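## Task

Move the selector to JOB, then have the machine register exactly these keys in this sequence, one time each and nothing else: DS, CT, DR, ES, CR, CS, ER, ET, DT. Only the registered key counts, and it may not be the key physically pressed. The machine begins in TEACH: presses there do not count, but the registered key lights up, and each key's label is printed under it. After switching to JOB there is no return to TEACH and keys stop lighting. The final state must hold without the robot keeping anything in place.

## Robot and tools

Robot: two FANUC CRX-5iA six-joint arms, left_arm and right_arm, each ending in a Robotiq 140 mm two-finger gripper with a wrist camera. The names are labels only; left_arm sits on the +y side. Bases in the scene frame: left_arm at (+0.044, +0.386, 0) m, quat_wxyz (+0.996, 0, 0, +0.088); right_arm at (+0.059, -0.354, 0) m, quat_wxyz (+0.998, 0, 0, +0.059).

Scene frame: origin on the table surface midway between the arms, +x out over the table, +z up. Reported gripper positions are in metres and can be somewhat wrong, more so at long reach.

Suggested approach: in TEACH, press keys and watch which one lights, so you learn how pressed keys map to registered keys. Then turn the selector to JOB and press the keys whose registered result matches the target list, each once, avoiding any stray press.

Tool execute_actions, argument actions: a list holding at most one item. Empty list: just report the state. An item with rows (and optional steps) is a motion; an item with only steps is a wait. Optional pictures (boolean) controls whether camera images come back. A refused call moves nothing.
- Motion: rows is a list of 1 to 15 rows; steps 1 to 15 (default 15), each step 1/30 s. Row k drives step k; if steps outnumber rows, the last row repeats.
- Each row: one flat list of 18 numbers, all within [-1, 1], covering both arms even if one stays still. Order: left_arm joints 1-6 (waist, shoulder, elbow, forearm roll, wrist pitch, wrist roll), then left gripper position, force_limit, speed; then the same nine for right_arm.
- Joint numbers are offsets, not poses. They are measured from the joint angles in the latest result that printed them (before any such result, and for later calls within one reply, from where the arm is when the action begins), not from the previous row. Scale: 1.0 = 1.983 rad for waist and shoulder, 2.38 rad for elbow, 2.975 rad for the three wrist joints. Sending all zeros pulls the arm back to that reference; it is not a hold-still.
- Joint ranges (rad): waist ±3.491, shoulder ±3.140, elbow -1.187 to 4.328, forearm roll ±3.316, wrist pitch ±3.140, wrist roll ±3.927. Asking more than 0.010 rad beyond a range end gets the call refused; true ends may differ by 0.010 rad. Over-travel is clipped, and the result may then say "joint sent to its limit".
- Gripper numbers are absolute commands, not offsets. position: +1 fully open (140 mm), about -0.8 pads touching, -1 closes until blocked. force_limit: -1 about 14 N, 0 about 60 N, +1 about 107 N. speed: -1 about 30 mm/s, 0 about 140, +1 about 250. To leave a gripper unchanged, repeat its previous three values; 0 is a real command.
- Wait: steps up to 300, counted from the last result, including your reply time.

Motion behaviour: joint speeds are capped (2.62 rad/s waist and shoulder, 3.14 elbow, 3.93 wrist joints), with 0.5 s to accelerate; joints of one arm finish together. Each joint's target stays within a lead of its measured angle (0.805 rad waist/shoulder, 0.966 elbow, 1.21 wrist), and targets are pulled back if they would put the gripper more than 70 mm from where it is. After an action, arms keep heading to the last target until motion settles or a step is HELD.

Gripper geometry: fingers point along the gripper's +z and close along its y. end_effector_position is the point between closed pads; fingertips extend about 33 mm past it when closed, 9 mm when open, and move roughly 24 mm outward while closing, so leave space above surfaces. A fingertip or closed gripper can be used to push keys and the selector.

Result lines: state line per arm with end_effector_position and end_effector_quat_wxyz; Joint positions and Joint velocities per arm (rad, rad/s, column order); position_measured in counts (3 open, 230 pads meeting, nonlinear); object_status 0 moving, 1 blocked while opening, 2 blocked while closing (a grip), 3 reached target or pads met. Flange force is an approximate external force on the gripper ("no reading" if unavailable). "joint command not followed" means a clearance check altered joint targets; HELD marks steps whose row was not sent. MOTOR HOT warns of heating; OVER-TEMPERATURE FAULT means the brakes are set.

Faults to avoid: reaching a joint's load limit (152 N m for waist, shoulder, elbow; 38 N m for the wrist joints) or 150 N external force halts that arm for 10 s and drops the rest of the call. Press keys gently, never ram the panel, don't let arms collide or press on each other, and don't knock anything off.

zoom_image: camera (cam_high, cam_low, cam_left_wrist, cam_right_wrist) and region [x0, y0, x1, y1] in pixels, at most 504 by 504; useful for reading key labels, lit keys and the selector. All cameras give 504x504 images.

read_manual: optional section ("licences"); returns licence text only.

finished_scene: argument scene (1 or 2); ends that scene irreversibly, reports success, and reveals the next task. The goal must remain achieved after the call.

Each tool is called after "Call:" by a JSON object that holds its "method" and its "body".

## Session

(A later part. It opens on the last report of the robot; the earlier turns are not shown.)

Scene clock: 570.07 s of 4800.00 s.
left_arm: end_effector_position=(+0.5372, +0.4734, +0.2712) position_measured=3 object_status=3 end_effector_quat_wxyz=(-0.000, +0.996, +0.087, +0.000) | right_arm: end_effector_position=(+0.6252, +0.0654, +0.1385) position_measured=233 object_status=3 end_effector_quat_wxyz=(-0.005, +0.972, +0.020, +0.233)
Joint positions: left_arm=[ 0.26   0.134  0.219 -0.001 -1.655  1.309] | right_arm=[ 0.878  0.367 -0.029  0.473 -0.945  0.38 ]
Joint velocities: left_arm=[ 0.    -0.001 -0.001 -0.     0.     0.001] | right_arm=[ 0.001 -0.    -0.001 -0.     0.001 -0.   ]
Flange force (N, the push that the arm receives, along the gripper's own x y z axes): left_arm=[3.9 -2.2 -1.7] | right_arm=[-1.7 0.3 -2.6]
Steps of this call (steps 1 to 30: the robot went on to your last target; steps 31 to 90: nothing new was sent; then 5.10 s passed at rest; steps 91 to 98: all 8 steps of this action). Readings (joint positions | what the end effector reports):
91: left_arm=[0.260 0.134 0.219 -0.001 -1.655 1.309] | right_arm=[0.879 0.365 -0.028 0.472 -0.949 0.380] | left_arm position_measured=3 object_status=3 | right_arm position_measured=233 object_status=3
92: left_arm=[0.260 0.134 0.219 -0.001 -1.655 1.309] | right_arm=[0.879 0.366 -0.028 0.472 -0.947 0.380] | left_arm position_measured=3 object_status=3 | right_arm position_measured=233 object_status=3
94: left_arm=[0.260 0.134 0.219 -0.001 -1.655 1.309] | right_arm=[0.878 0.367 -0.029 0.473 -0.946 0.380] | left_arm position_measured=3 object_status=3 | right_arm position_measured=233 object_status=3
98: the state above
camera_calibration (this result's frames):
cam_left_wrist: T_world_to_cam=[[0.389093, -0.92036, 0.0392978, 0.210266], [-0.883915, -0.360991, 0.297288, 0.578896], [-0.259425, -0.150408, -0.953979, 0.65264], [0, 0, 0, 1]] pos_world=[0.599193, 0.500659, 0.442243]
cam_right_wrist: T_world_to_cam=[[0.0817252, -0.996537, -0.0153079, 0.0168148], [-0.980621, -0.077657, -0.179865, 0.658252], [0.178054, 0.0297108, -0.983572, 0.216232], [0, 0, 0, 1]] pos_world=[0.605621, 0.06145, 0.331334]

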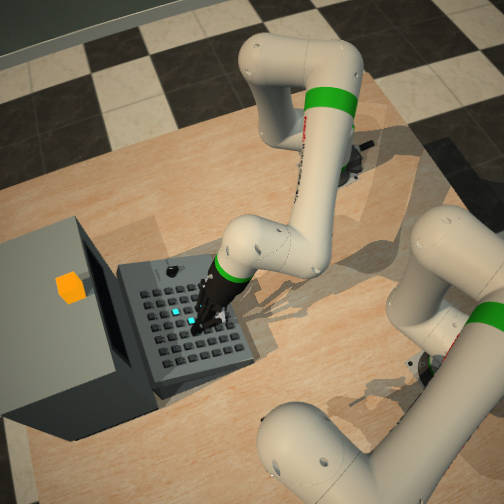

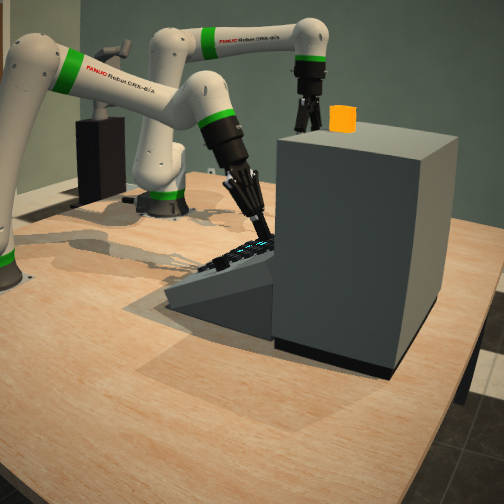

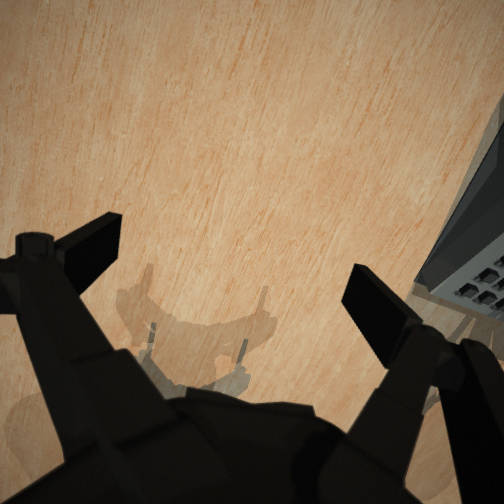

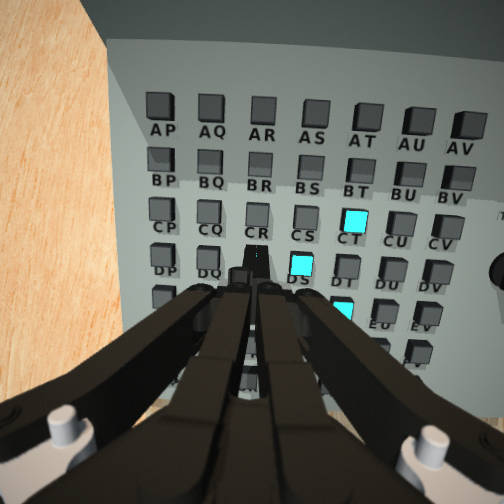

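Call:
{"method": "execute_actions", "body": {"actions": [{"rows": [[0,0,0,0,0,0,1,0,0,0.0029,-0.00556,0.00175,-0.0011,-0.00538,0.00075,-1,0,0],[0,0,0,0,0,0,1,0,0,0.0029,-0.00556,0.00175,-0.0011,-0.00538,0.00075,-1,0,0],[0,0,0,0,0,0,1,0,0,0.0029,-0.00556,0.00175,-0.0011,-0.00538,0.00075,-1,0,0],[0,0,0,0,0,0,1,0,0,0.0029,-0.00556,0.00175,-0.0011,-0.00538,0.00075,-1,0,0],[0,0,0,0,0,0,1,0,0,-0.01956,0.0761,0.1323,-0.01746,-0.04466,0.04063,-1,0,0]], "steps": 15}], "pictures": false}}

Call:
{"method": "execute_actions", "body": {"actions": [{"steps": 8}], "pictures": false}}

Call:
{"method": "execute_actions", "body": {"actions": [{"rows": [[0,0,0,0,0,0,1,0,0,-0.00207,0.00426,-0.00124,0.00048,0.00405,-0.00034,-1,0,0]], "steps": 9}]}}

Scene clock: 645.70 s of 4800.00 s.
left_arm: end_effector_position=(+0.5372, +0.4734, +0.2712) position_measured=3 object_status=3 end_effector_quat_wxyz=(-0.000, +0.996, +0.087, +0.000) | right_arm: end_effector_position=(+0.6753, +0.0979, +0.1734) position_measured=233 object_status=3 end_effector_quat_wxyz=(-0.004, +0.972, +0.019, +0.233)
Joint positions: left_arm=[ 0.26   0.134  0.219 -0.001 -1.655  1.309] | right_arm=[ 0.844  0.499  0.25   0.426 -1.065  0.486]
Joint velocities: left_arm=[ 0.     0.    -0.     0.    -0.    -0.001] | right_arm=[-0.089  0.35   0.654 -0.1   -0.233  0.249]
Flange force (N, the push that the arm receives, along the gripper's own x y z axes): left_arm=[3.1 -1.6 -0.2] | right_arm=[8.4 -6.4 3.1]
Steps of this call (steps 1 to 15: the robot went on to your last target; steps 16 to 90: nothing new was sent; then 72.13 s passed at rest; steps 91 to 105: all 15 steps of this action). Readings (joint positions | what the end effector reports):
91: left_arm=[0.260 0.134 0.219 -0.001 -1.655 1.309] | right_arm=[0.878 0.367 -0.029 0.473 -0.945 0.380] | left_arm position_measured=3 object_status=3 | right_arm position_measured=233 object_status=3
92: left_arm=[0.260 0.134 0.219 -0.001 -1.655 1.309] | right_arm=[0.880 0.364 -0.028 0.472 -0.950 0.380] | left_arm position_measured=3 object_status=3 | right_arm position_measured=233 object_status=3
94: left_arm=[0.260 0.134 0.219 -0.001 -1.655 1.309] | right_arm=[0.883 0.358 -0.025 0.470 -0.959 0.380] | left_arm position_measured=3 object_status=3 | right_arm position_measured=233 object_status=3
98: left_arm=[0.260 0.134 0.219 -0.001 -1.655 1.309] | right_arm=[0.878 0.374 0.011 0.463 -0.976 0.395] | left_arm position_measured=3 object_status=3 | right_arm position_measured=233 object_status=3
105: the state above

Scene clock: 645.97 s of 4800.00 s.
left_arm: end_effector_position=(+0.5372, +0.4734, +0.2712) position_measured=3 object_status=3 end_effector_quat_wxyz=(-0.000, +0.996, +0.087, +0.000) | right_arm: end_effector_position=(+0.6820, +0.1020, +0.1762) position_measured=233 object_status=3 end_effector_quat_wxyz=(-0.005, +0.972, +0.019, +0.233)
Joint positions: left_arm=[ 0.26   0.134  0.219 -0.001 -1.655  1.309] | right_arm=[ 0.839  0.518  0.286  0.421 -1.078  0.5  ]
Joint velocities: left_arm=[ 0.     0.001  0.002  0.    -0.001  0.001] | right_arm=[-0.001  0.001  0.003 -0.     0.    -0.   ]
Flange force (N, the push that the arm receives, along the gripper's own x y z axes): left_arm=[3.3 -1.4 0.0] | right_arm=[0.8 -1.9 -0.2]
Steps of this call (steps 1 to 8: the robot went on to your last target). Readings (joint positions | what the end effector reports):
1: left_arm=[0.260 0.134 0.219 -0.001 -1.655 1.309] | right_arm=[0.841 0.509 0.268 0.424 -1.072 0.494] | left_arm position_measured=3 object_status=3 | right_arm position_measured=233 object_status=3
2: left_arm=[0.260 0.134 0.219 -0.001 -1.655 1.309] | right_arm=[0.840 0.515 0.280 0.422 -1.076 0.498] | left_arm position_measured=3 object_status=3 | right_arm position_measured=233 object_status=3
4: left_arm=[0.260 0.134 0.219 -0.001 -1.655 1.309] | right_arm=[0.839 0.518 0.286 0.421 -1.078 0.500] | left_arm position_measured=3 object_status=3 | right_arm position_measured=233 object_status=3
8: the state above

Scene clock: 646.27 s of 4800.00 s.
left_arm: end_effector_position=(+0.5372, +0.4734, +0.2712) position_measured=3 object_status=3 end_effector_quat_wxyz=(-0.000, +0.996, +0.087, +0.000) | right_arm: end_effector_position=(+0.6852, +0.1022, +0.1698) position_measured=233 object_status=3 end_effector_quat_wxyz=(-0.005, +0.972, +0.019, +0.233)
Joint positions: left_arm=[ 0.26   0.134  0.219 -0.001 -1.655  1.309] | right_arm=[ 0.835  0.526  0.283  0.422 -1.066  0.5  ]
Joint velocities: left_arm=[ 0.001 -0.001  0.001 -0.    -0.001  0.002] | right_arm=[ 0.     0.001 -0.002  0.     0.001 -0.003]
Flange force (N, the push that the arm receives, along the gripper's own x y z axes): left_arm=[2.4 -2.9 -0.4] | right_arm=[2.5 -4.2 -1.6]
Steps of this call (steps 1 to 9: all 9 steps of this action). Readings (joint positions | what the end effector reports):
1: left_arm=[0.260 0.134 0.219 -0.001 -1.655 1.309] | right_arm=[0.839 0.518 0.286 0.421 -1.078 0.500] | left_arm position_measured=3 object_status=3 | right_arm position_measured=233 object_status=3
2: left_arm=[0.260 0.134 0.219 -0.001 -1.655 1.309] | right_arm=[0.838 0.521 0.285 0.421 -1.074 0.500] | left_arm position_measured=3 object_status=3 | right_arm position_measured=233 object_status=3
4: left_arm=[0.260 0.134 0.219 -0.001 -1.655 1.309] | right_arm=[0.835 0.526 0.283 0.422 -1.068 0.500] | left_arm position_measured=3 object_status=3 | right_arm position_measured=233 object_status=3
8: left_arm=[0.260 0.134 0.219 -0.001 -1.655 1.309] | right_arm=[0.835 0.526 0.283 0.422 -1.066 0.500] | left_arm position_measured=3 object_status=3 | right_arm position_measured=233 object_status=3
9: the state above
camera_calibration (this result's frames):
cam_left_wrist: T_world_to_cam=[[0.389093, -0.92036, 0.0392976, 0.210266], [-0.883915, -0.360991, 0.297288, 0.578896], [-0.259426, -0.150408, -0.953979, 0.65264], [0, 0, 0, 1]] pos_world=[0.599193, 0.500659, 0.442243]
cam_right_wrist: T_world_to_cam=[[0.0805063, -0.996647, -0.0146085, 0.0498291], [-0.980596, -0.0765644, -0.180471, 0.725584], [0.178747, 0.0288541, -0.983472, 0.234793], [0, 0, 0, 1]] pos_world=[0.665525, 0.0984412, 0.362587]

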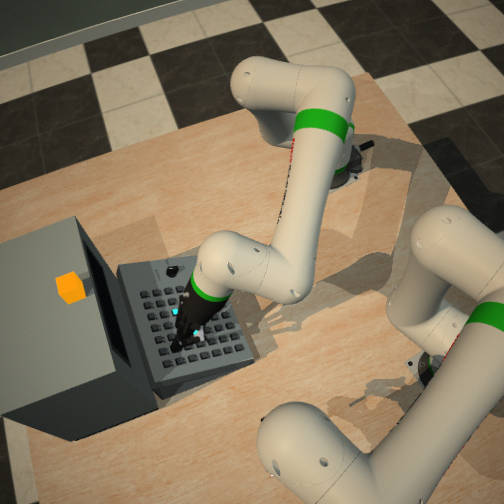

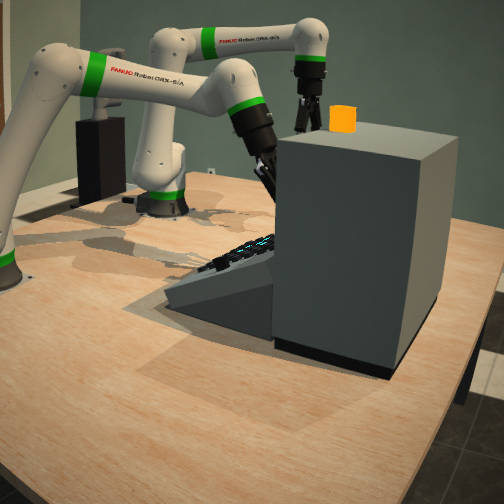

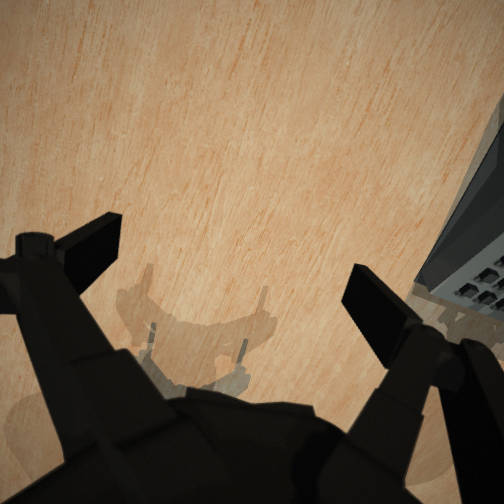

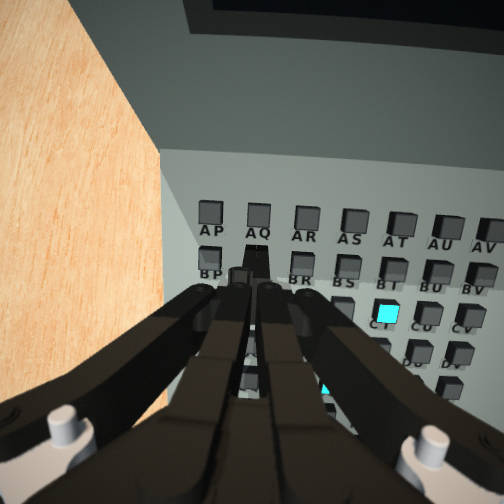

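Call:
{"method": "execute_actions", "body": {"actions": [{"rows": [[0,0,0,0,0,0,1,0,0,-0.00036,0.00074,-0.00022,0.00008,0.0007,-0.00006,-1,0,0]], "steps": 9}], "pictures": false}}

Call:
{"method": "execute_actions", "body": {"actions": [{"rows": [[0,0,0,0,0,0,1,0,0,0.00241,-0.00496,0.00145,-0.00056,-0.00472,0.0004,-1,0,0],[0,0,0,0,0,0,1,0,0,0.00241,-0.00496,0.00145,-0.00056,-0.00472,0.0004,-1,0,0],[0,0,0,0,0,0,1,0,0,0.00241,-0.00496,0.00145,-0.00056,-0.00472,0.0004,-1,0,0],[0,0,0,0,0,0,1,0,0,0.00241,-0.00496,0.00145,-0.00056,-0.00472,0.0004,-1,0,0],[0,0,0,0,0,0,1,0,0,-0.0143,-0.03466,-0.03385,-0.00134,0.00748,0.0078,-1,0,0],[0,0,0,0,0,0,1,0,0,-0.0143,-0.03466,-0.03385,-0.00134,0.00748,0.0078,-1,0,0],[0,0,0,0,0,0,1,0,0,-0.0143,-0.03466,-0.03385,-0.00134,0.00748,0.0078,-1,0,0],[0,0,0,0,0,0,1,0,0,-0.0143,-0.03466,-0.03385,-0.00134,0.00748,0.0078,-1,0,0],[0,0,0,0,0,0,1,0,0,-0.0143,-0.03466,-0.03385,-0.00134,0.00748,0.0078,-1,0,0],[0,0,0,0,0,0,1,0,0,-0.0143,-0.03466,-0.03385,-0.00134,0.00748,0.0078,-1,0,0],[0,0,0,0,0,0,1,0,0,-0.0143,-0.03466,-0.03385,-0.00134,0.00748,0.0078,-1,0,0],[0,0,0,0,0,0,1,0,0,-0.0143,-0.03466,-0.03385,-0.00134,0.00748,0.0078,-1,0,0]], "steps": 13}]}}

Call:
{"method": "zoom_image", "body": {"camera": "cam_high", "region": [130, 250, 260, 380]}}

Call:
{"method": "execute_actions", "body": {"actions": [{"rows": [[0,0,0,0,0,0,1,0,0,-0.0025,0.00501,-0.0015,0.00072,0.00479,-0.0005,-1,0,0]], "steps": 10}]}}

Call:
{"method": "zoom_image", "body": {"camera": "cam_low", "region": [190, 200, 290, 300]}}

Scene clock: 684.70 s of 4800.00 s.
left_arm: end_effector_position=(+0.5372, +0.4734, +0.2712) position_measured=3 object_status=3 end_effector_quat_wxyz=(-0.000, +0.996, +0.087, +0.000) | right_arm: end_effector_position=(+0.6857, +0.1023, +0.1687) position_measured=233 object_status=3 end_effector_quat_wxyz=(-0.005, +0.972, +0.019, +0.233)
Joint positions: left_arm=[ 0.26   0.134  0.219 -0.001 -1.655  1.309] | right_arm=[ 0.834  0.528  0.283  0.422 -1.064  0.499]
Joint velocities: left_arm=[-0.001  0.001  0.    -0.    -0.    -0.001] | right_arm=[-0.001  0.001  0.002 -0.    -0.    -0.001]
Flange force (N, the push that the arm receives, along the gripper's own x y z axes): left_arm=[-1.1 -2.2 0.5] | right_arm=[-3.3 0.5 -5.4]
Steps of this call (steps 1 to 15: the robot went on to your last target; steps 16 to 90: nothing new was sent; then 35.13 s passed at rest; steps 91 to 99: all 9 steps of this action). Readings (joint positions | what the end effector reports):
91: left_arm=[0.260 0.134 0.219 -0.001 -1.655 1.309] | right_arm=[0.835 0.527 0.283 0.422 -1.066 0.499] | left_arm position_measured=3 object_status=3 | right_arm position_measured=233 object_status=3
92: left_arm=[0.260 0.134 0.219 -0.001 -1.655 1.309] | right_arm=[0.835 0.527 0.283 0.422 -1.065 0.499] | left_arm position_measured=3 object_status=3 | right_arm position_measured=233 object_status=3
94: left_arm=[0.260 0.134 0.219 -0.001 -1.655 1.309] | right_arm=[0.834 0.528 0.283 0.422 -1.064 0.499] | left_arm position_measured=3 object_status=3 | right_arm position_measured=233 object_status=3
98: left_arm=[0.260 0.134 0.219 -0.001 -1.655 1.309] | right_arm=[0.834 0.528 0.283 0.422 -1.064 0.499] | left_arm position_measured=3 object_status=3 | right_arm position_measured=233 object_status=3
99: the state above

Scene clock: 685.13 s of 4800.00 s.
left_arm: end_effector_position=(+0.5372, +0.4734, +0.2712) position_measured=3 object_status=3 end_effector_quat_wxyz=(-0.000, +0.996, +0.087, +0.000) | right_arm: end_effector_position=(+0.6833, +0.0684, +0.1766) position_measured=233 object_status=3 end_effector_quat_wxyz=(-0.005, +0.972, +0.019, +0.233)
Joint positions: left_arm=[ 0.26   0.134  0.219 -0.001 -1.655  1.309] | right_arm=[ 0.806  0.459  0.202  0.418 -1.042  0.522]
Joint velocities: left_arm=[ 0.     0.    -0.    -0.     0.001  0.001] | right_arm=[-0.002 -0.001 -0.008 -0.001  0.005  0.003]
Flange force (N, the push that the arm receives, along the gripper's own x y z axes): left_arm=[-0.5 -4.8 1.5] | right_arm=[0.3 -0.1 -2.3]
Steps of this call (steps 1 to 13: all 13 steps of this action). Readings (joint positions | what the end effector reports):
1: left_arm=[0.260 0.134 0.219 -0.001 -1.655 1.309] | right_arm=[0.834 0.528 0.283 0.422 -1.064 0.499] | left_arm position_measured=3 object_status=3 | right_arm position_measured=233 object_status=3
2: left_arm=[0.260 0.134 0.219 -0.001 -1.655 1.309] | right_arm=[0.835 0.526 0.283 0.422 -1.068 0.499] | left_arm position_measured=3 object_status=3 | right_arm position_measured=233 object_status=3
4: left_arm=[0.260 0.134 0.219 -0.001 -1.655 1.309] | right_arm=[0.838 0.519 0.286 0.421 -1.076 0.499] | left_arm position_measured=3 object_status=3 | right_arm position_measured=233 object_status=3
8: left_arm=[0.260 0.134 0.219 -0.001 -1.655 1.309] | right_arm=[0.825 0.493 0.251 0.420 -1.063 0.510] | left_arm position_measured=3 object_status=3 | right_arm position_measured=233 object_status=3
13: the state above
camera_calibration (this result's frames):
cam_left_wrist: T_world_to_cam=[[0.389093, -0.92036, 0.0392977, 0.210266], [-0.883915, -0.360992, 0.297288, 0.578896], [-0.259425, -0.150408, -0.953979, 0.65264], [0, 0, 0, 1]] pos_world=[0.599193, 0.500659, 0.442243]
cam_right_wrist: T_world_to_cam=[[0.0804586, -0.99665, -0.0146512, 0.016431], [-0.980506, -0.0764947, -0.180987, 0.722354], [0.17926, 0.0289276, -0.983376, 0.242437], [0, 0, 0, 1]] pos_world=[0.663492, 0.0646191, 0.369384]

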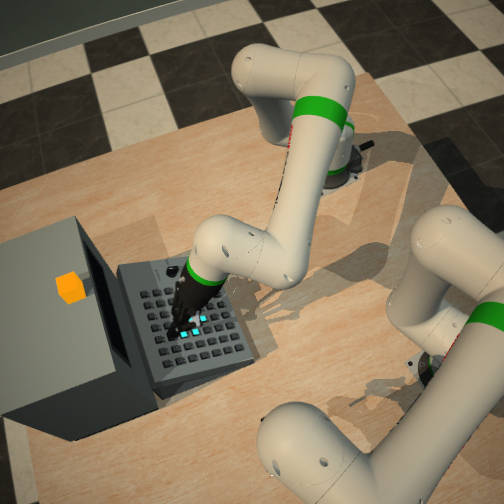

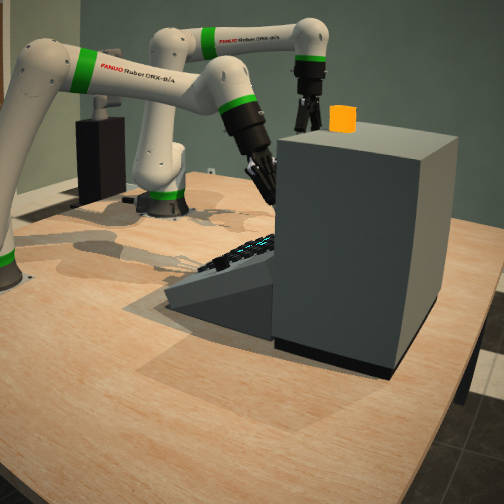

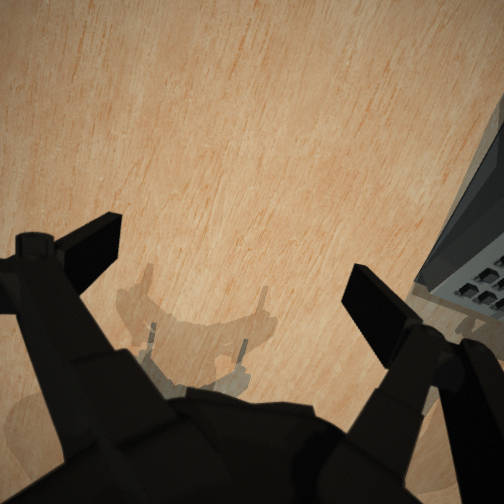

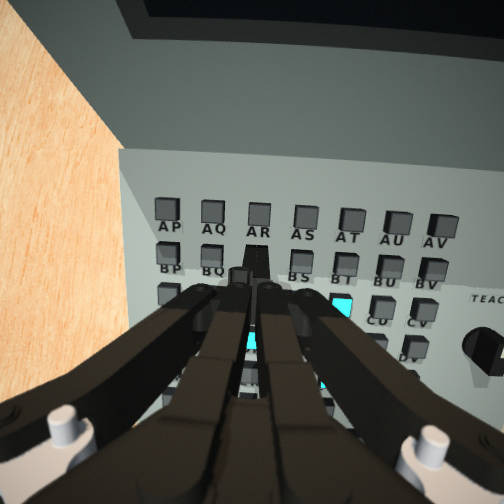

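Region (130, 250, 260, 380) of cam_high's 504x504 image, scaled by 3.877, with more detail than that image has.

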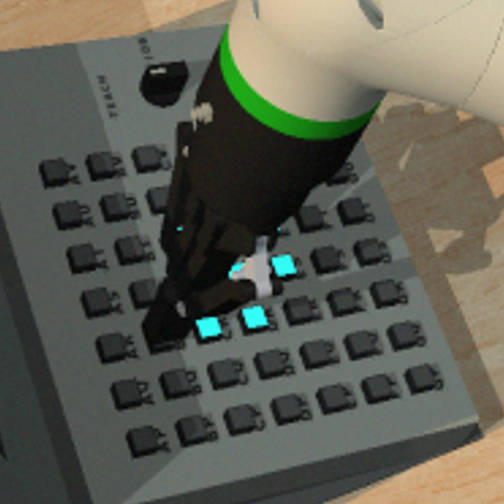

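Scene clock: 685.47 s of 4800.00 s.
left_arm: end_effector_position=(+0.5372, +0.4734, +0.2712) position_measured=3 object_status=3 end_effector_quat_wxyz=(-0.000, +0.996, +0.087, +0.000) | right_arm: end_effector_position=(+0.6870, +0.0685, +0.1693) position_measured=233 object_status=3 end_effector_quat_wxyz=(-0.005, +0.972, +0.019, +0.233)
Joint positions: left_arm=[ 0.26   0.134  0.219 -0.001 -1.655  1.309] | right_arm=[ 0.801  0.469  0.199  0.421 -1.028  0.521]
Joint velocities: left_arm=[ 0.    -0.001 -0.002 -0.     0.002  0.   ] | right_arm=[ 0.     0.001 -0.001 -0.     0.001 -0.   ]
Flange force (N, the push that the arm receives, along the gripper's own x y z axes): left_arm=[0.0 -1.5 2.1] | right_arm=[-3.1 -0.2 -2.5]
Steps of this call (steps 1 to 10: all 10 steps of this action). Readings (joint positions | what the end effector reports):
1: left_arm=[0.260 0.134 0.219 -0.001 -1.655 1.309] | right_arm=[0.806 0.459 0.202 0.418 -1.041 0.522] | left_arm position_measured=3 object_status=3 | right_arm position_measured=233 object_status=3
2: left_arm=[0.260 0.134 0.219 -0.001 -1.655 1.309] | right_arm=[0.804 0.462 0.201 0.419 -1.037 0.522] | left_arm position_measured=3 object_status=3 | right_arm position_measured=233 object_status=3
4: left_arm=[0.260 0.134 0.219 -0.001 -1.655 1.309] | right_arm=[0.802 0.468 0.199 0.420 -1.029 0.522] | left_arm position_measured=3 object_status=3 | right_arm position_measured=233 object_status=3
8: left_arm=[0.260 0.134 0.219 -0.001 -1.655 1.309] | right_arm=[0.801 0.469 0.199 0.421 -1.028 0.521] | left_arm position_measured=3 object_status=3 | right_arm position_measured=233 object_status=3
10: the state above
camera_calibration (this result's frames):
cam_left_wrist: T_world_to_cam=[[0.389093, -0.92036, 0.0392976, 0.210266], [-0.883915, -0.360992, 0.297287, 0.578896], [-0.259425, -0.150408, -0.953979, 0.65264], [0, 0, 0, 1]] pos_world=[0.599193, 0.500659, 0.442243]
cam_right_wrist: T_world_to_cam=[[0.0805101, -0.996647, -0.0145692, 0.0160261], [-0.980473, -0.0765556, -0.18114, 0.724706], [0.179418, 0.0288684, -0.983349, 0.234492], [0, 0, 0, 1]] pos_world=[0.667192, 0.0646833, 0.362094]

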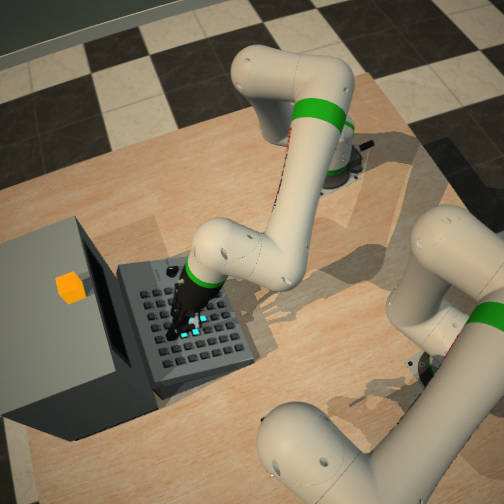

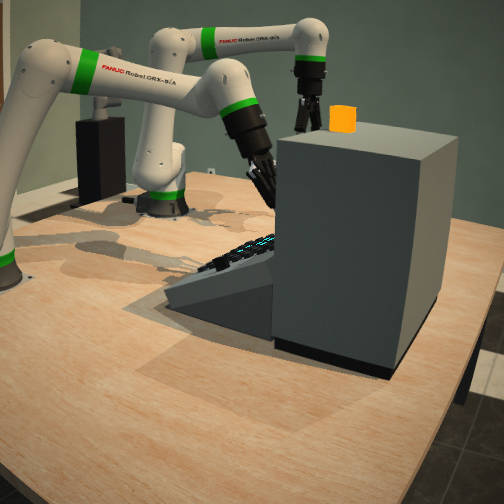

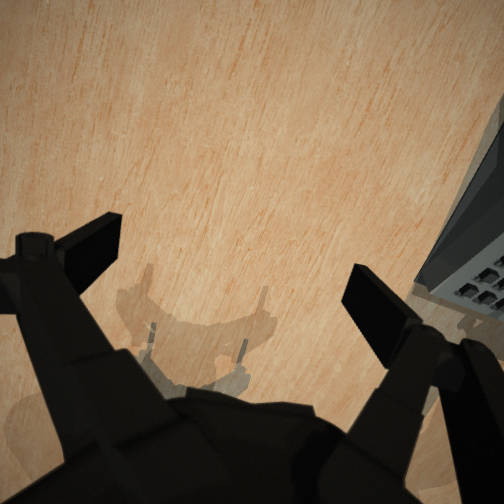

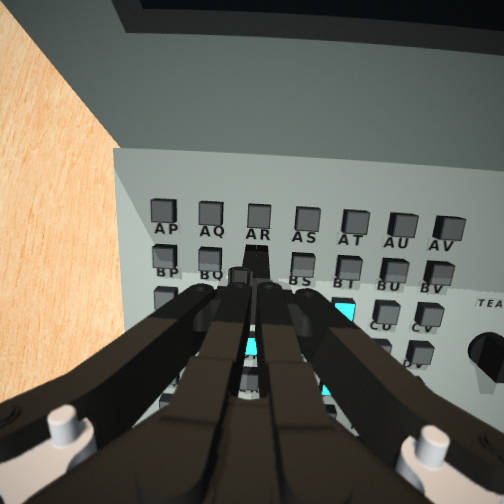

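Region (190, 200, 290, 300) of cam_low's 504x504 image, scaled by 5.040, with more detail than that image has.

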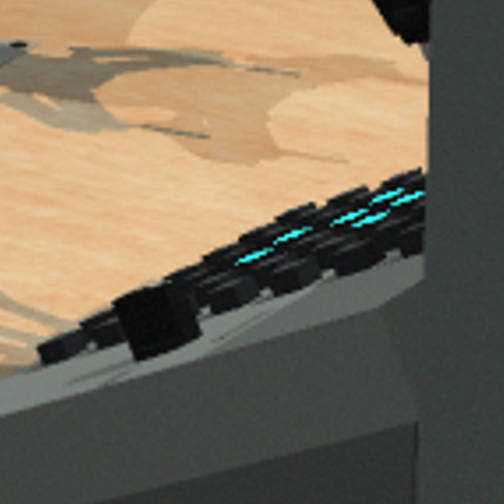

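Call:
{"method": "execute_actions", "body": {"actions": [{"rows": [[0,0,0,0,0,0,1,0,0,0.00258,-0.00516,0.00155,-0.00074,-0.00494,0.00052,-1,0,0],[0,0,0,0,0,0,1,0,0,0.00258,-0.00516,0.00155,-0.00074,-0.00494,0.00052,-1,0,0],[0,0,0,0,0,0,1,0,0,0.00258,-0.00516,0.00155,-0.00074,-0.00494,0.00052,-1,0,0],[0,0,0,0,0,0,1,0,0,0.00258,-0.00516,0.00155,-0.00074,-0.00494,0.00052,-1,0,0],[0,0,0,0,0,0,1,0,0,0.05938,-0.02606,-0.05894,0.01738,0.011,-0.05527,-1,0,0],[0,0,0,0,0,0,1,0,0,0.05938,-0.02606,-0.05894,0.01738,0.011,-0.05527,-1,0,0],[0,0,0,0,0,0,1,0,0,0.05938,-0.02606,-0.05894,0.01738,0.011,-0.05527,-1,0,0],[0,0,0,0,0,0,1,0,0,0.05938,-0.02606,-0.05894,0.01738,0.011,-0.05527,-1,0,0],[0,0,0,0,0,0,1,0,0,0.05938,-0.02606,-0.05894,0.01738,0.011,-0.05527,-1,0,0],[0,0,0,0,0,0,1,0,0,0.05938,-0.02606,-0.05894,0.01738,0.011,-0.05527,-1,0,0],[0,0,0,0,0,0,1,0,0,0.05938,-0.02606,-0.05894,0.01738,0.011,-0.05527,-1,0,0],[0,0,0,0,0,0,1,0,0,0.05938,-0.02606,-0.05894,0.01738,0.011,-0.05527,-1,0,0],[0,0,0,0,0,0,1,0,0,0.05938,-0.02606,-0.05894,0.01738,0.011,-0.05527,-1,0,0],[0,0,0,0,0,0,1,0,0,0.05938,-0.02606,-0.05894,0.01738,0.011,-0.05527,-1,0,0],[0,0,0,0,0,0,1,0,0,0.05664,-0.0207,-0.06059,0.0183,0.01616,-0.0559,-1,0,0]], "steps": 15}], "pictures": false}}

Call:
{"method": "execute_actions", "body": {"actions": [{"steps": 9}]}}

Call:
{"method": "zoom_image", "body": {"camera": "cam_low", "region": [190, 200, 290, 300]}}

Scene clock: 712.33 s of 4800.00 s.
left_arm: end_effector_position=(+0.5372, +0.4734, +0.2712) position_measured=3 object_status=3 end_effector_quat_wxyz=(-0.000, +0.996, +0.087, +0.000) | right_arm: end_effector_position=(+0.6206, +0.1013, +0.1466) position_measured=233 object_status=3 end_effector_quat_wxyz=(-0.005, +0.972, +0.020, +0.234)
Joint positions: left_arm=[ 0.26   0.134  0.219 -0.001 -1.655  1.309] | right_arm=[ 0.919  0.418  0.059  0.472 -0.994  0.357]
Joint velocities: left_arm=[ 0.001 -0.     0.    -0.     0.    -0.001] | right_arm=[-0.02   0.013 -0.022  0.021  0.071 -0.019]
Flange force (N, the push that the arm receives, along the gripper's own x y z axes): left_arm=[3.5 -2.8 -0.6] | right_arm=[-7.7 -2.5 -1.9]
Steps of this call (steps 1 to 15: the robot went on to your last target; steps 16 to 90: nothing new was sent; then 23.37 s passed at rest; steps 91 to 105: all 15 steps of this action). Readings (joint positions | what the end effector reports):
91: left_arm=[0.260 0.134 0.219 -0.001 -1.655 1.309] | right_arm=[0.801 0.469 0.199 0.421 -1.028 0.521] | left_arm position_measured=3 object_status=3 | right_arm position_measured=233 object_status=3
92: left_arm=[0.260 0.134 0.219 -0.001 -1.655 1.309] | right_arm=[0.803 0.467 0.199 0.420 -1.032 0.521] | left_arm position_measured=3 object_status=3 | right_arm position_measured=233 object_status=3
94: left_arm=[0.260 0.134 0.219 -0.001 -1.655 1.309] | right_arm=[0.805 0.460 0.202 0.419 -1.040 0.521] | left_arm position_measured=3 object_status=3 | right_arm position_measured=233 object_status=3
98: left_arm=[0.260 0.134 0.219 -0.001 -1.655 1.309] | right_arm=[0.834 0.448 0.168 0.433 -1.030 0.482] | left_arm position_measured=3 object_status=3 | right_arm position_measured=233 object_status=3
105: the state above

Scene clock: 712.63 s of 4800.00 s.
left_arm: end_effector_position=(+0.5372, +0.4734, +0.2712) position_measured=3 object_status=3 end_effector_quat_wxyz=(-0.000, +0.996, +0.087, +0.000) | right_arm: end_effector_position=(+0.6239, +0.1015, +0.1390) position_measured=233 object_status=3 end_effector_quat_wxyz=(-0.005, +0.972, +0.020, +0.234)
Joint positions: left_arm=[ 0.26   0.134  0.219 -0.001 -1.655  1.309] | right_arm=[ 0.913  0.428  0.055  0.475 -0.98   0.355]
Joint velocities: left_arm=[ 0.    -0.     0.     0.    -0.001  0.001] | right_arm=[-0.002  0.001  0.     0.     0.    -0.001]
Flange force (N, the push that the arm receives, along the gripper's own x y z axes): left_arm=[1.2 -3.6 0.9] | right_arm=[-1.8 -1.3 -3.8]
Steps of this call (steps 1 to 9: the robot went on to your last target). Readings (joint positions | what the end effector reports):
1: left_arm=[0.260 0.134 0.219 -0.001 -1.655 1.309] | right_arm=[0.917 0.420 0.057 0.474 -0.989 0.356] | left_arm position_measured=3 object_status=3 | right_arm position_measured=233 object_status=3
2: left_arm=[0.260 0.134 0.219 -0.001 -1.655 1.309] | right_arm=[0.915 0.424 0.056 0.474 -0.984 0.355] | left_arm position_measured=3 object_status=3 | right_arm position_measured=233 object_status=3
4: left_arm=[0.260 0.134 0.219 -0.001 -1.655 1.309] | right_arm=[0.914 0.427 0.055 0.475 -0.981 0.355] | left_arm position_measured=3 object_status=3 | right_arm position_measured=233 object_status=3
8: left_arm=[0.260 0.134 0.219 -0.001 -1.655 1.309] | right_arm=[0.913 0.428 0.055 0.475 -0.980 0.355] | left_arm position_measured=3 object_status=3 | right_arm position_measured=233 object_status=3
9: the state above
camera_calibration (this result's frames):
cam_left_wrist: T_world_to_cam=[[0.389093, -0.92036, 0.0392977, 0.210266], [-0.883915, -0.360991, 0.297288, 0.578896], [-0.259426, -0.150408, -0.953979, 0.65264], [0, 0, 0, 1]] pos_world=[0.599193, 0.500659, 0.442243]
cam_right_wrist: T_world_to_cam=[[0.081625, -0.996547, -0.0152026, 0.0529645], [-0.980252, -0.077515, -0.181927, 0.659884], [0.180121, 0.0297522, -0.983194, 0.214476], [0, 0, 0, 1]] pos_world=[0.603898, 0.0975513, 0.331728]

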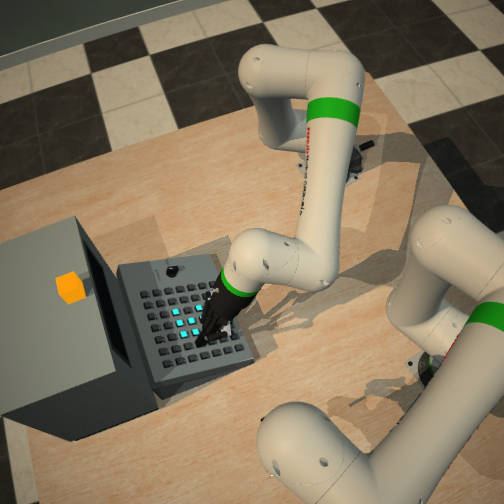

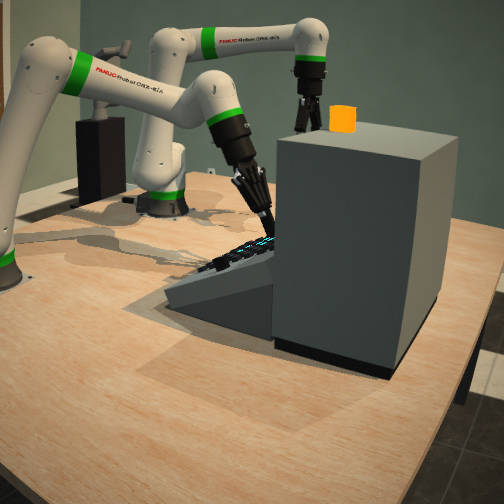

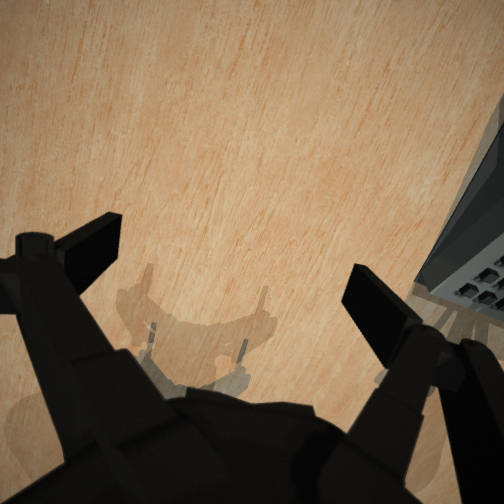

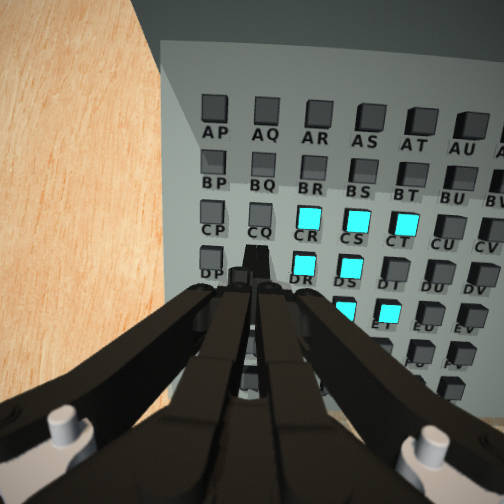

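Region (190, 200, 290, 300) of cam_low's 504x504 image, scaled by 5.040, with more detail than that image has.

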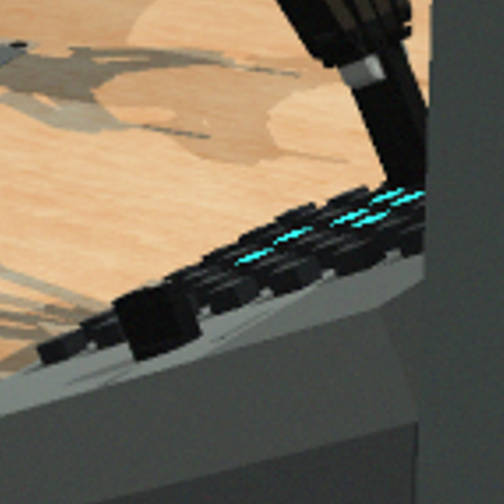

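Call:
{"method": "execute_actions", "body": {"actions": [{"rows": [[0,0,0,0,0,0,1,0,0,-0.00019,0.00038,-0.00012,0.00006,0.00036,-0.00004,-1,0,0]], "steps": 9}]}}

Call:
{"method": "zoom_image", "body": {"camera": "cam_low", "region": [190, 200, 290, 300]}}

Scene clock: 721.03 s of 4800.00 s.
left_arm: end_effector_position=(+0.5372, +0.4734, +0.2712) position_measured=3 object_status=3 end_effector_quat_wxyz=(-0.000, +0.996, +0.087, +0.000) | right_arm: end_effector_position=(+0.6241, +0.1015, +0.1384) position_measured=233 object_status=3 end_effector_quat_wxyz=(-0.005, +0.972, +0.020, +0.234)
Joint positions: left_arm=[ 0.26   0.134  0.219 -0.001 -1.655  1.309] | right_arm=[ 0.913  0.429  0.054  0.475 -0.979  0.355]
Joint velocities: left_arm=[-0.002  0.    -0.     0.     0.     0.   ] | right_arm=[ 0.    -0.     0.001 -0.    -0.     0.   ]
Flange force (N, the push that the arm receives, along the gripper's own x y z axes): left_arm=[0.3 0.4 1.0] | right_arm=[-1.2 1.3 -2.8]
Steps of this call (steps 1 to 30: the robot went on to your last target; steps 31 to 90: nothing new was sent; then 5.10 s passed at rest; steps 91 to 99: all 9 steps of this action). Readings (joint positions | what the end effector reports):
91: left_arm=[0.260 0.134 0.219 -0.001 -1.655 1.309] | right_arm=[0.913 0.428 0.054 0.475 -0.980 0.355] | left_arm position_measured=3 object_status=3 | right_arm position_measured=233 object_status=3
92: left_arm=[0.260 0.134 0.219 -0.001 -1.655 1.309] | right_arm=[0.913 0.428 0.054 0.475 -0.979 0.355] | left_arm position_measured=3 object_status=3 | right_arm position_measured=233 object_status=3
94: left_arm=[0.260 0.134 0.219 -0.001 -1.655 1.309] | right_arm=[0.913 0.429 0.054 0.475 -0.979 0.355] | left_arm position_measured=3 object_status=3 | right_arm position_measured=233 object_status=3
98: left_arm=[0.260 0.134 0.219 -0.001 -1.655 1.309] | right_arm=[0.913 0.429 0.054 0.475 -0.979 0.355] | left_arm position_measured=3 object_status=3 | right_arm position_measured=233 object_status=3
99: the state above
camera_calibration (this result's frames):
cam_left_wrist: T_world_to_cam=[[0.389093, -0.92036, 0.0392975, 0.210266], [-0.883915, -0.360992, 0.297288, 0.578896], [-0.259426, -0.150408, -0.953979, 0.65264], [0, 0, 0, 1]] pos_world=[0.599193, 0.500659, 0.442243]
cam_right_wrist: T_world_to_cam=[[0.0816496, -0.996545, -0.0151908, 0.0529282], [-0.980266, -0.0775438, -0.181842, 0.660002], [0.180036, 0.0297384, -0.98321, 0.213935], [0, 0, 0, 1]] pos_world=[0.60414, 0.0975623, 0.331163]

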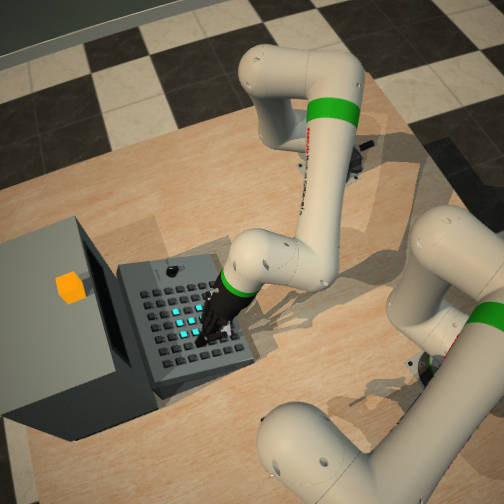

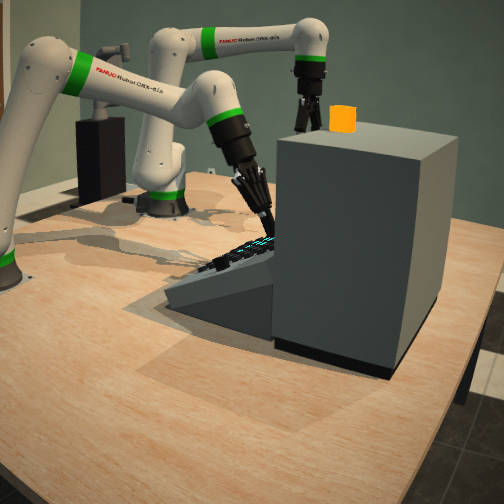

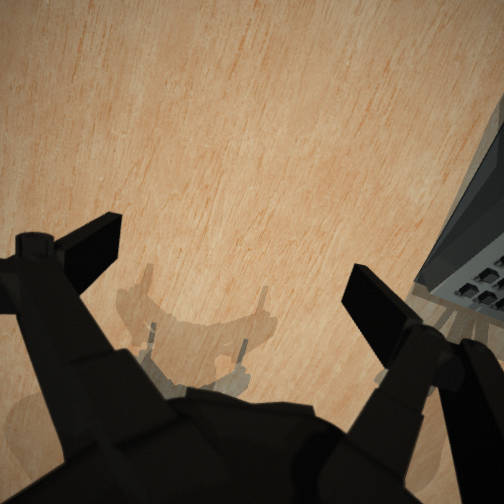

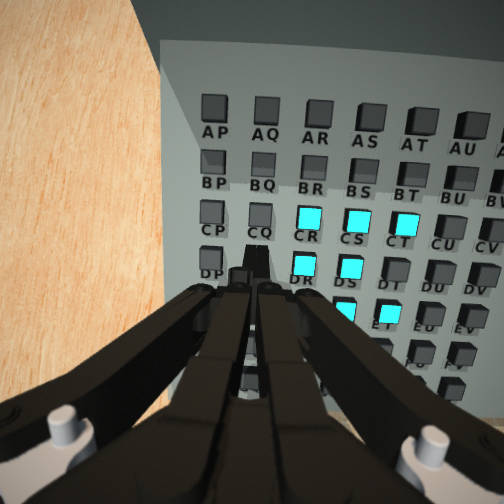

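Region (190, 200, 290, 300) of cam_low's 504x504 image, scaled by 5.040, with more detail than that image has.

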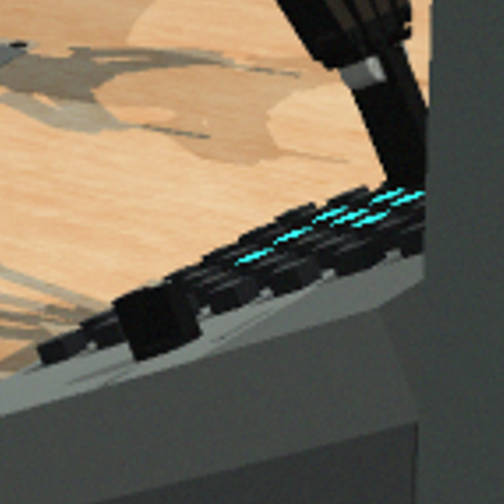

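Call:
{"method": "execute_actions", "body": {"actions": []}}

Scene clock: 763.57 s of 4800.00 s.
left_arm: end_effector_position=(+0.5372, +0.4734, +0.2712) position_measured=3 object_status=3 end_effector_quat_wxyz=(-0.000, +0.996, +0.087, +0.000) | right_arm: end_effector_position=(+0.6241, +0.1015, +0.1384) position_measured=233 object_status=3 end_effector_quat_wxyz=(-0.005, +0.972, +0.020, +0.234)
Joint positions: left_arm=[ 0.26   0.134  0.219 -0.001 -1.655  1.309] | right_arm=[ 0.913  0.429  0.054  0.475 -0.979  0.355]
Joint velocities: left_arm=[ 0.001  0.     0.001  0.     0.002 -0.001] | right_arm=[-0.    -0.001  0.     0.     0.     0.   ]
Flange force (N, the push that the arm receives, along the gripper's own x y z axes): left_arm=[6.8 -1.3 -2.2] | right_arm=[-2.4 2.4 -3.7]
Steps of this call (steps 1 to 15: the robot went on to your last target; steps 16 to 90: nothing new was sent; then 39.53 s passed at rest). Readings (joint positions | what the end effector reports):
1: left_arm=[0.260 0.134 0.219 -0.001 -1.655 1.309] | right_arm=[0.913 0.429 0.054 0.475 -0.979 0.355] | left_arm position_measured=3 object_status=3 | right_arm position_measured=233 object_status=3
2: left_arm=[0.260 0.134 0.219 -0.001 -1.655 1.309] | right_arm=[0.913 0.429 0.054 0.475 -0.979 0.355] | left_arm position_measured=3 object_status=3 | right_arm position_measured=233 object_status=3
4: left_arm=[0.260 0.134 0.219 -0.001 -1.655 1.309] | right_arm=[0.913 0.429 0.054 0.475 -0.979 0.355] | left_arm position_measured=3 object_status=3 | right_arm position_measured=233 object_status=3
8: left_arm=[0.260 0.134 0.219 -0.001 -1.655 1.309] | right_arm=[0.913 0.429 0.054 0.475 -0.979 0.355] | left_arm position_measured=3 object_status=3 | right_arm position_measured=233 object_status=3
90: the state above
All arms were judged still, so your last target was given up. Only a new action makes them travel on or press farther. Fingers that are still opening or closing keep moving.
camera_calibration (this result's frames):
cam_left_wrist: T_world_to_cam=[[0.389093, -0.92036, 0.0392976, 0.210266], [-0.883915, -0.360991, 0.297287, 0.578896], [-0.259425, -0.150408, -0.953979, 0.65264], [0, 0, 0, 1]] pos_world=[0.599193, 0.500659, 0.442243]
cam_right_wrist: T_world_to_cam=[[0.0816625, -0.996544, -0.0151884, 0.0529218], [-0.98026, -0.0775562, -0.181866, 0.660013], [0.18006, 0.0297402, -0.983206, 0.213923], [0, 0, 0, 1]] pos_world=[0.604144, 0.0975649, 0.331168]

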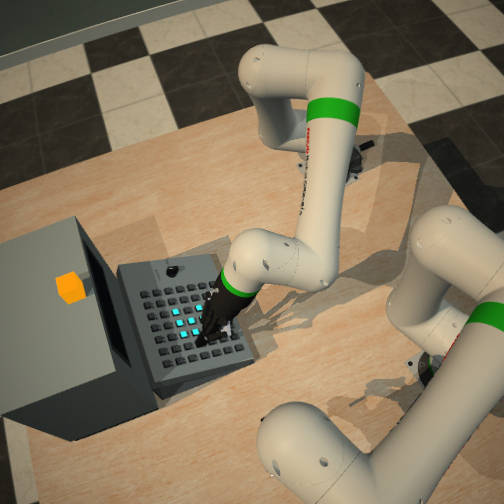

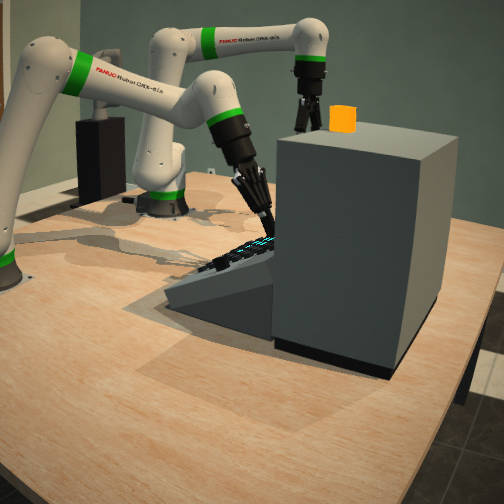

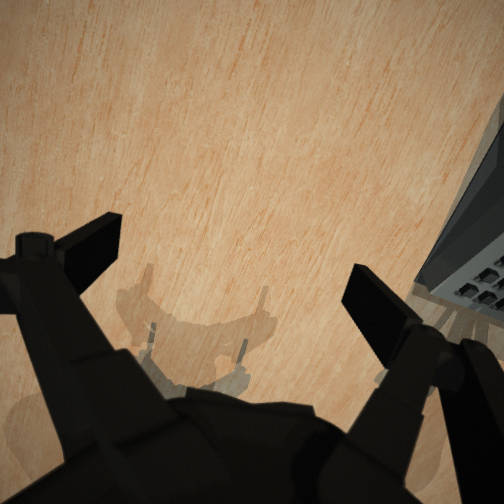

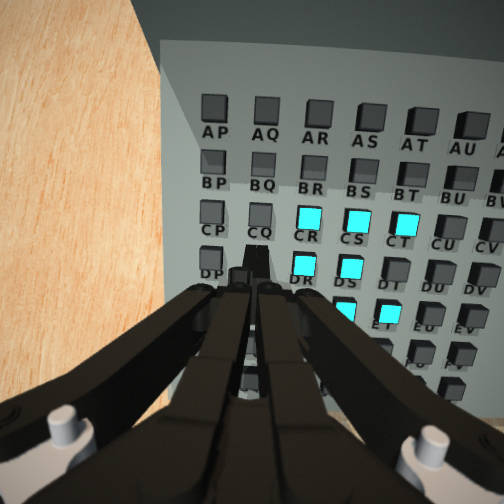

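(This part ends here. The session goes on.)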